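## Task

Some lettered blocks on the mat are meant to read "YOU" left to right, as viewed from the midpoint between the two arm bases, but one letter is absent. Put the block carrying that letter in place so that all three blocks rest entirely on the mat, side by side and close together in one straight line, each with its letter facing up and upright. The remaining fourth block must end up off the mat. The result has to stay in place without the robot supporting it, and at the end both grippers must have released and moved away.

## Robot and tools

ROBOT AND FRAME. Two arms, left_arm and right_arm, each with a two-finger gripper. All poses share one scene frame: origin on the table surface between the arm bases, +x pointing out over the table, +z up, and left_arm sits on the +y side (the names are not image sides). Positions are in metres; orientations are quaternions written w first (qw, qx, qy, qz). On each gripper the fingers point along its own +z axis and close along its own y axis. The reported end_effector_position is the spot between the finger pads when closed, roughly 2 cm short of the fingertips; closing pushes the tips about 10 mm further along +z. Reported hand positions can be slightly wrong, more so at long reach.

THE 16-NUMBER ROW. Every motion command uses rows of 16 plain numbers, always covering both arms: left_arm x, y, z, qw, qx, qy, qz, opening, then right_arm x, y, z, qw, qx, qy, qz, opening. x, y, z and the quaternion are an absolute target pose for that gripper in the scene frame (not an offset). Opening runs from -1 (closed) to +1 (fully open, 0.084 m). An arm meant to stay still must be sent its full last reported pose again, with the opening it should keep. To hold an orientation steady, keep repeating the same intended quaternion rather than copying the slightly drifted one from the latest result. A command is refused outright if any target lies more than 0.6 m from that arm's last reported position along any of its gripper axes. Each control step, the commanded pose is clipped to within 70 mm and 16 degrees of the measured one; position is favoured over orientation when both cannot be met.

TOOLS.
- execute_actions: argument actions, a list with zero or one entry; optional pictures (true/false). Empty list: just report the current state. An action: {"rows": [...], "steps": n} with 1 to 15 rows and steps up to 15 (each step is 1/30 s, default 15); rows are used one per step and the final row repeats to fill the steps. A wait: {"steps": n} with n up to 300, counted from the previous result. After an action ends, each arm continues only to its last clipped pose, so check the result and send the remainder.
- move: target is one 16-number row (absolute poses as above); speed is the path top speed in m/s, 0.002 to 0.5, default 0.25, with turning capped at twice that value in rad/s. Both grippers follow straight paths that finish together, lasting 0.5 to 10 s; paths do not avoid obstacles or the other arm, grippers may lag or overshoot speed (notably with a nearly straight arm), and openings are applied at the start. The result adds a move: line giving the ending (done, off_target, moving, held, fault) and any limits (paced means the pose was clipped; held means a safety check blocked steps, after which the arm may jump fast), plus each gripper's distance from its target.
- wait: seconds, 0 to 10; lets the simulation run with no new command.
- zoom_image: camera (cam_head_left, cam_head_right, cam_high, cam_low, cam_left_wrist, cam_right_wrist) and region [x0, y0, x1, y1] in image pixels from the top-left, no bigger than 504 by 504. Images are 896x504.
- finished_scene: scene, the number of the scene being ended; irreversible, and the result reports success and gives the next task.

READING RESULTS. The state line lists, for left_arm | right_arm, the gripper position, quaternion, and linear/angular velocity. grip_measured is the actual finger opening on the same -1..+1 scale. A Hand target line shows where the controller is currently driving each gripper. A pose unreachable line means the clearance check altered or blocked that arm's command; HELD flags steps where this happened. MOTOR HOT appears from 65 °C; at 80 °C an OVER-TEMPERATURE FAULT brakes that arm until it cools. A TORQUE FAULT means a joint hit its load limit (waist and shoulder 45 N m, upper arm roll, elbow and forearm roll 27, wrist pitch and wrist roll 18, including held weight): the arm backs off slightly, freezes for 10 s and drops the rest of the call. Camera calibration (intrinsics and world-to-camera transforms) is provided and may be slightly off; wrist cameras follow their hands.

GRASPING. To keep an object held, command an opening clearly less than grip_measured; the lower it is, the harder the squeeze (about 24 N per pad at most for objects up to ~6 cm). Closing fast can press harder. Occasional outside tugs on held items or shoves on loose objects may occur.

AVOID. Letting the arms collide or press on each other; knocking or placing anything off the table; dropping, slamming or hard pushes into blocks (faster moves and targets set deeper past contact press harder); holding loads longer than needed (heat). Finish with blocks released and grippers moved clear.

Each tool is called after ">>>" by a JSON object that holds its "api" and its "payload".

## Session

>>> {"api": "execute_actions", "payload": {"actions": []}}

Scene clock: 0.00 s of 7600.00 s.
left_arm: end_effector_position=(+0.6475, -0.0543, +0.2085) grip_measured=+1.00 end_effector_quat_wxyz=(+0.245, +0.904, -0.350, -0.030) end_effector_velocity=(-0.000, -0.000, +0.001) end_effector_angular_velocity=(-0.001, -0.000, -0.001) | right_arm: end_effector_position=(+0.3070, -0.2436, +0.3617) grip_measured=+1.00 end_effector_quat_wxyz=(+0.034, +0.248, +0.968, -0.003) end_effector_velocity=(+0.000, -0.000, +0.000) end_effector_angular_velocity=(+0.000, -0.001, -0.000)
Joint positions: left_arm=[-0.385  1.    -0.052  2.501 -0.451  1.568  0.391  0.084] | right_arm=[ 0.769 -0.593 -0.318  0.986 -0.223  1.507 -2.201  0.084]
Joint velocities: left_arm=[-0.    -0.001 -0.001  0.     0.     0.    -0.    -0.   ] | right_arm=[ 0.001 -0.    -0.001  0.001 -0.001 -0.    -0.    -0.   ]
Hand target (left_arm): +0.648, -0.054, +0.208; +0.245, +0.904, -0.350, -0.030
Hand target (right_arm): +0.307, -0.244, +0.362; +0.034, +0.248, +0.968, -0.003

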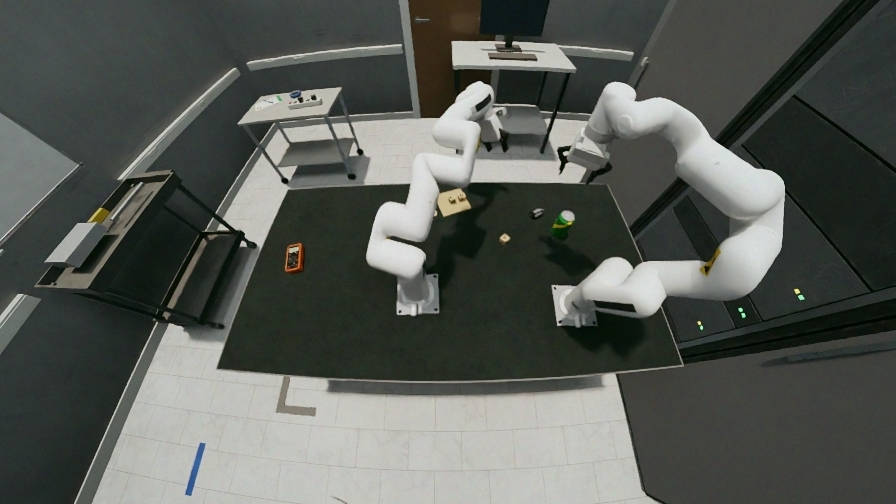

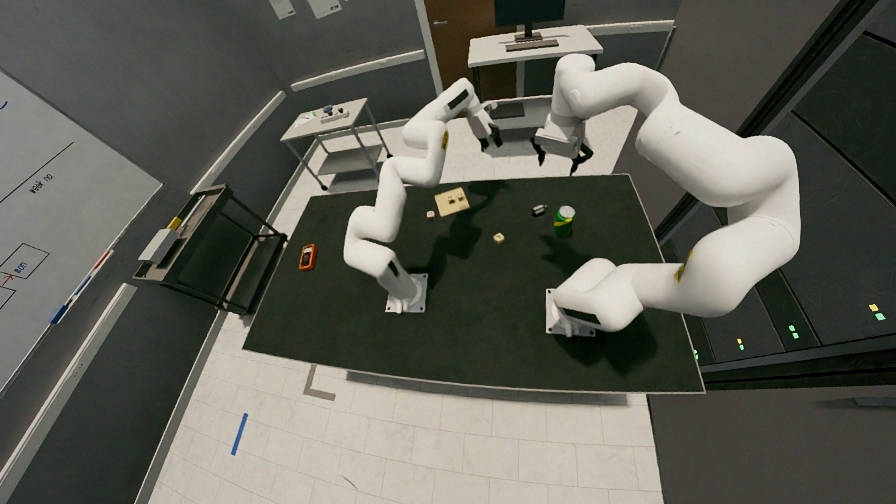

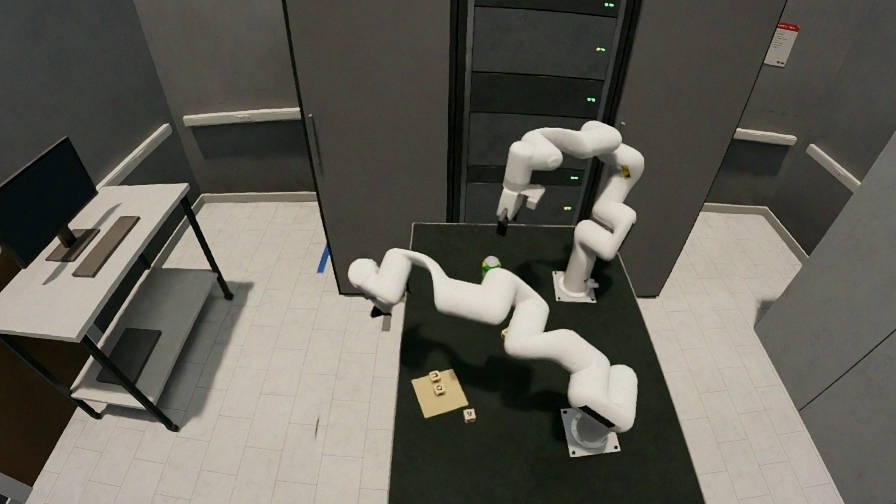

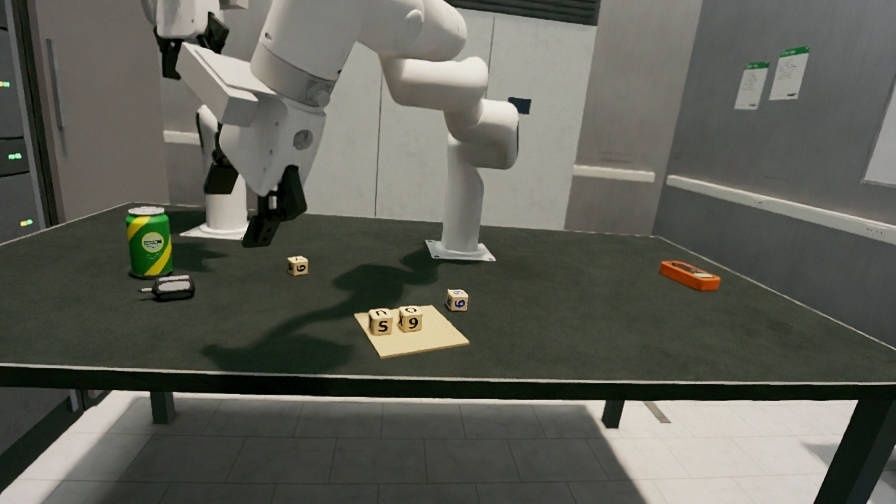

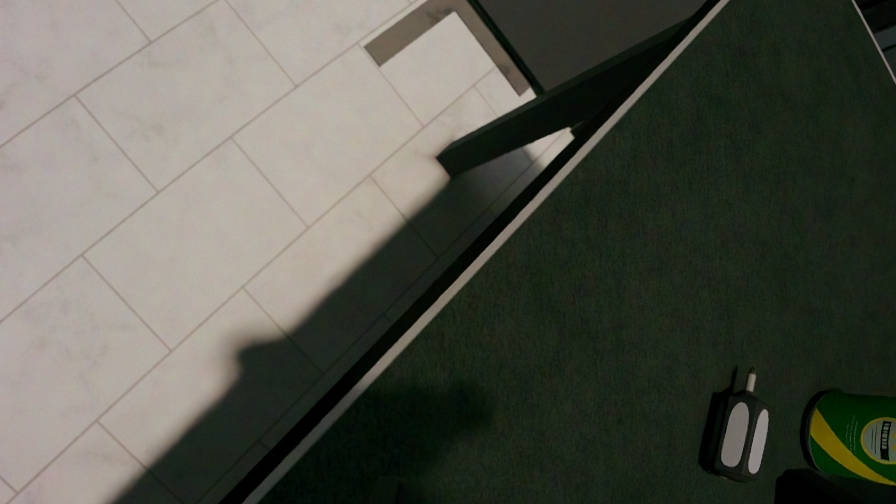

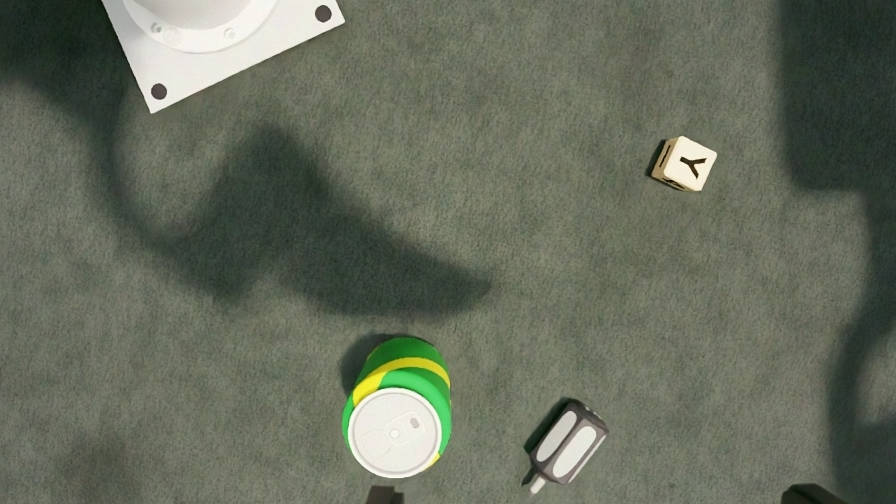

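>>> {"api": "move", "payload": {"target": [0.5,0.23,0.22,0,0.793,-0.609,0,1,0.25,-0.4,0.36,0.034,0.248,0.968,-0.003,1]}}

>>> {"api": "move", "payload": {"target": [0.25,-0.015,0.15,0,0.906,-0.423,0,1,0.25,-0.4,0.36,0.034,0.248,0.968,-0.003,1]}}

Scene clock: 12.83 s of 7600.00 s.
left_arm: end_effector_position=(+0.5007, +0.2296, +0.2195) grip_measured=+1.00 end_effector_quat_wxyz=(+0.000, +0.793, -0.609, -0.000) end_effector_velocity=(-0.001, +0.003, -0.001) end_effector_angular_velocity=(+0.002, -0.001, +0.001) | right_arm: end_effector_position=(+0.2496, -0.3994, +0.3601) grip_measured=+1.00 end_effector_quat_wxyz=(+0.034, +0.248, +0.968, -0.003) end_effector_velocity=(-0.000, -0.001, +0.000) end_effector_angular_velocity=(+0.002, -0.001, -0.002)
Joint positions: left_arm=[-0.308 -0.04   0.117  1.047  0.005  1.087  1.167  0.084] | right_arm=[ 0.622 -0.898 -0.484  0.888 -0.41   1.656 -2.466  0.084]
Joint velocities: left_arm=[ 0.003 -0.004  0.001 -0.007  0.003 -0.005  0.003  0.   ] | right_arm=[-0.001 -0.001 -0.003  0.001 -0.001  0.    -0.002  0.   ]
Hand target (left_arm): +0.501, +0.230, +0.220; -0.000, +0.793, -0.609, +0.000
Hand target (right_arm): +0.250, -0.400, +0.360; +0.034, +0.248, +0.968, -0.002
Off the commanded pose (left_arm): 0.001 m, 0 deg.
Off the commanded pose (right_arm): 0.001 m, 0 deg.
After step 90, 7.90 s passed at rest.
move: done
camera_calibration (this result's frames):
cam_left_wrist: T_world_to_cam=[[-0.965057, -0.261962, -0.00634413, 0.576855], [-0.262021, 0.964991, 0.0117317, -0.031698], [0.00304878, 0.012984, -0.999911, 0.343628], [0, 0, 0, 1]] pos_world=[0.547345, 0.17724, 0.347629]
cam_right_wrist: T_world_to_cam=[[0.462415, 0.886462, 0.0188944, 0.25918], [0.883569, -0.462475, 0.0736392, -0.369127], [0.0740166, -0.0173573, -0.997106, 0.469034], [0, 0, 0, 1]] pos_world=[0.171584, -0.392325, 0.489961]

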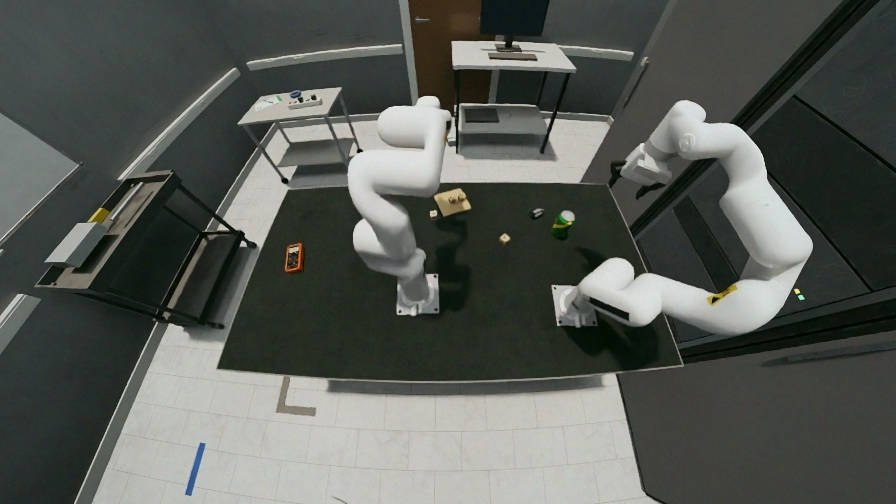

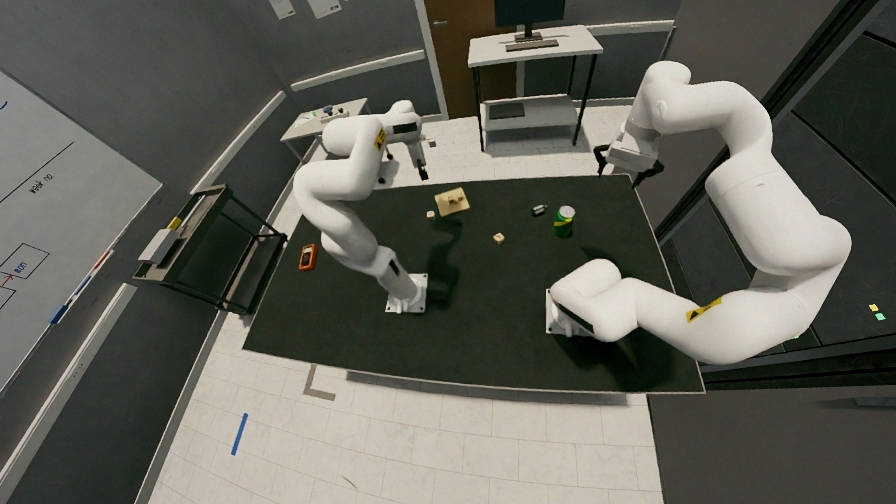

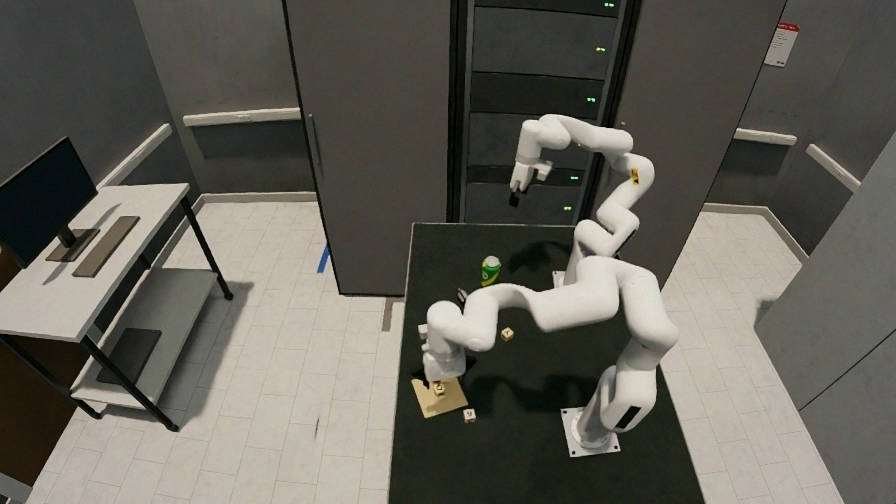

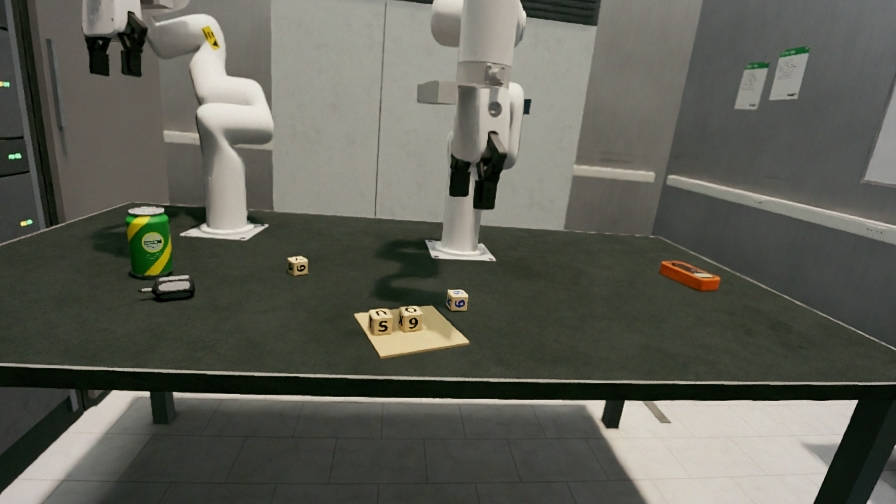

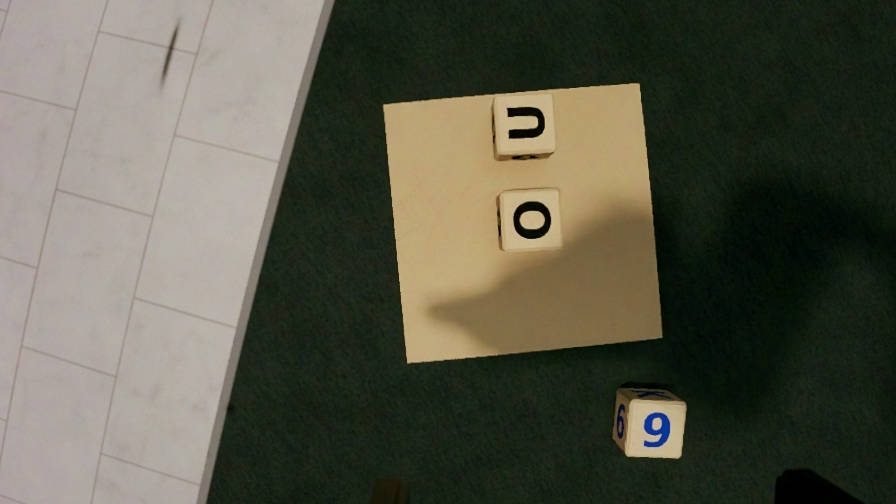

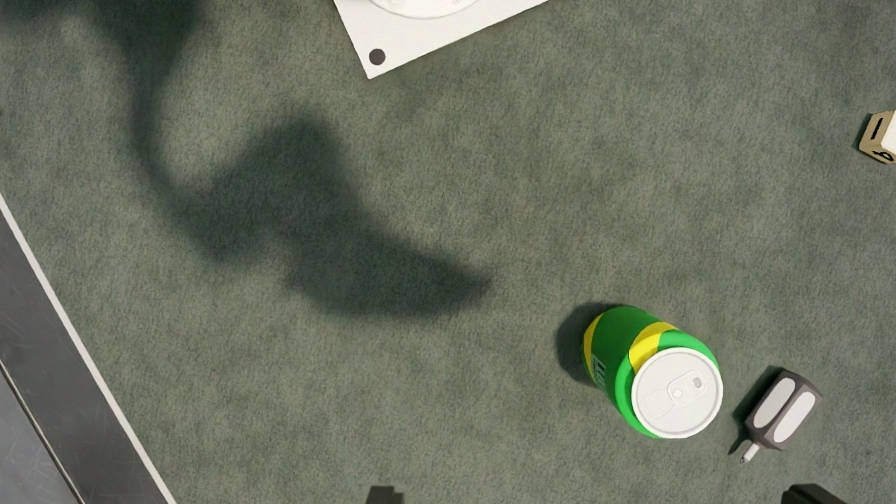

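Scene clock: 14.70 s of 7600.00 s.
left_arm: end_effector_position=(+0.2499, -0.0148, +0.1501) grip_measured=+1.00 end_effector_quat_wxyz=(+0.001, +0.906, -0.422, -0.001) end_effector_velocity=(-0.003, -0.002, -0.001) end_effector_angular_velocity=(+0.002, -0.001, -0.004) | right_arm: end_effector_position=(+0.2500, -0.4000, +0.3600) grip_measured=+1.00 end_effector_quat_wxyz=(+0.034, +0.248, +0.968, -0.003) end_effector_velocity=(+0.000, -0.000, +0.000) end_effector_angular_velocity=(+0.000, -0.001, -0.001)
Joint positions: left_arm=[-0.627 -0.266 -0.407  0.625 -0.139  0.875 -0.009  0.084] | right_arm=[ 0.621 -0.897 -0.485  0.888 -0.411  1.655 -2.466  0.084]
Joint velocities: left_arm=[-0.005  0.002 -0.006  0.001  0.002 -0.001 -0.007  0.   ] | right_arm=[-0.001  0.    -0.     0.001 -0.    -0.001 -0.    -0.   ]
Hand target (left_arm): +0.249, -0.015, +0.150; +0.001, +0.906, -0.423, -0.001
Hand target (right_arm): +0.250, -0.400, +0.360; +0.034, +0.248, +0.968, -0.003
Off the commanded pose (left_arm): 0.000 m, 0 deg.
Off the commanded pose (right_arm): 0.000 m, 0 deg.
move: done
camera_calibration (this result's frames):
cam_left_wrist: T_world_to_cam=[[-0.762861, -0.646549, -0.00425275, 0.213851], [-0.646546, 0.762777, 0.0122423, 0.232296], [-0.00467136, 0.0120888, -0.999916, 0.280045], [0, 0, 0, 1]] pos_world=[0.314637, -0.04231, 0.278087]
cam_right_wrist: T_world_to_cam=[[0.463193, 0.886067, 0.0183703, 0.259365], [0.883099, -0.463192, 0.0747604, -0.370335], [0.0747517, -0.0184058, -0.997032, 0.468252], [0, 0, 0, 1]] pos_world=[0.171904, -0.392732, 0.489784]

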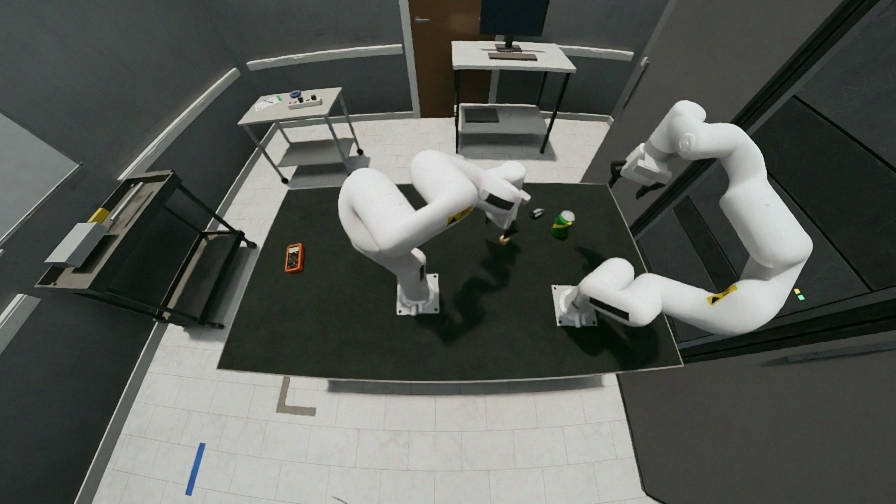

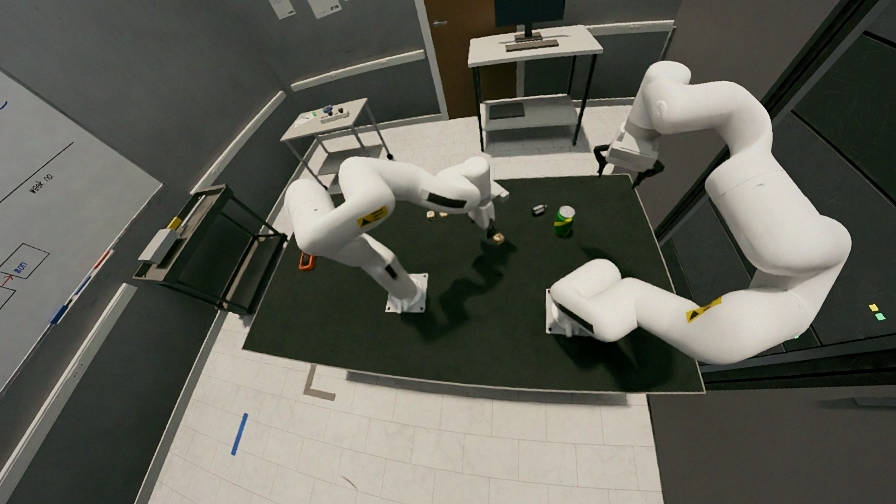

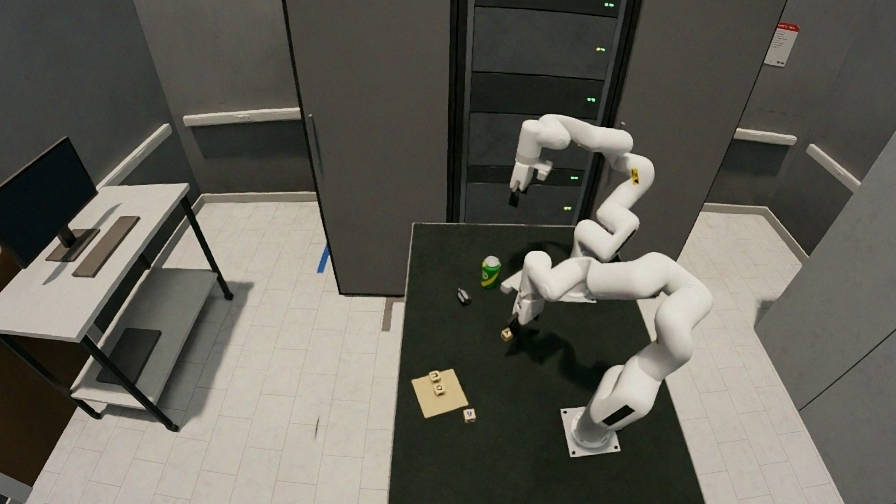

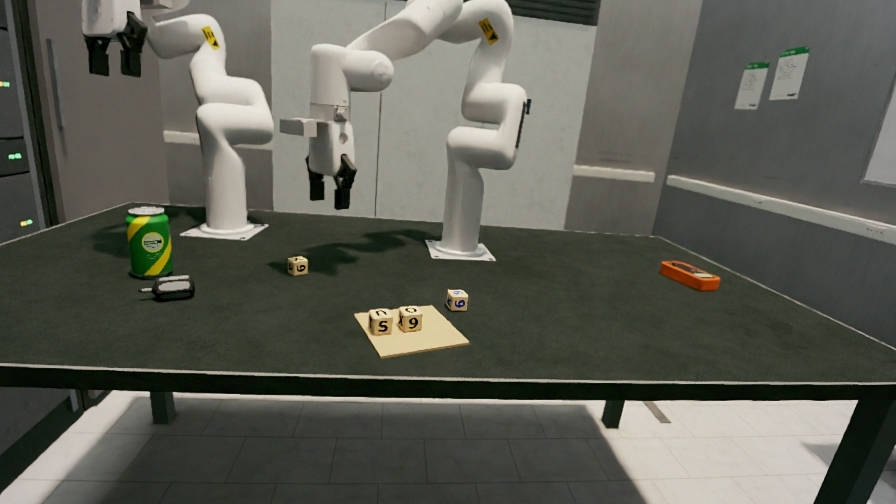

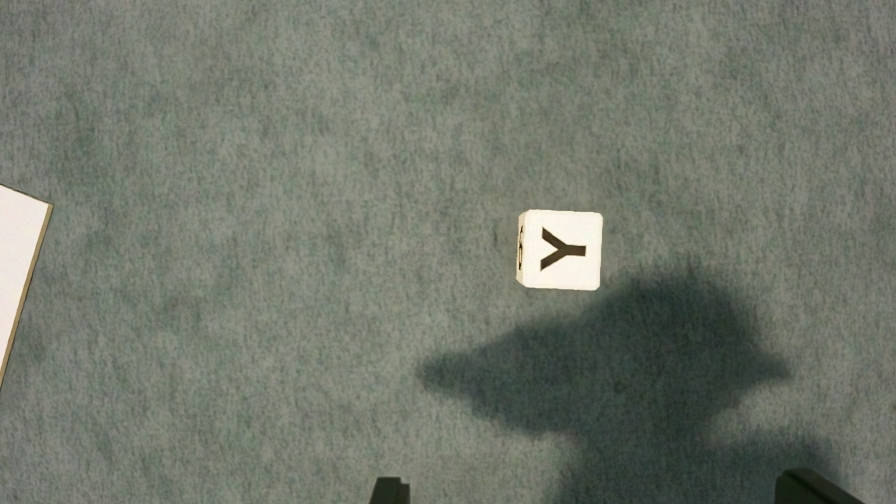

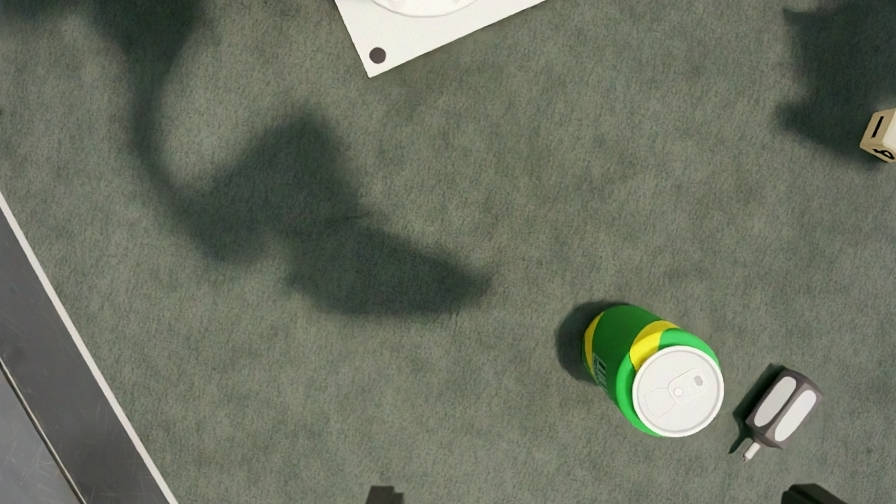

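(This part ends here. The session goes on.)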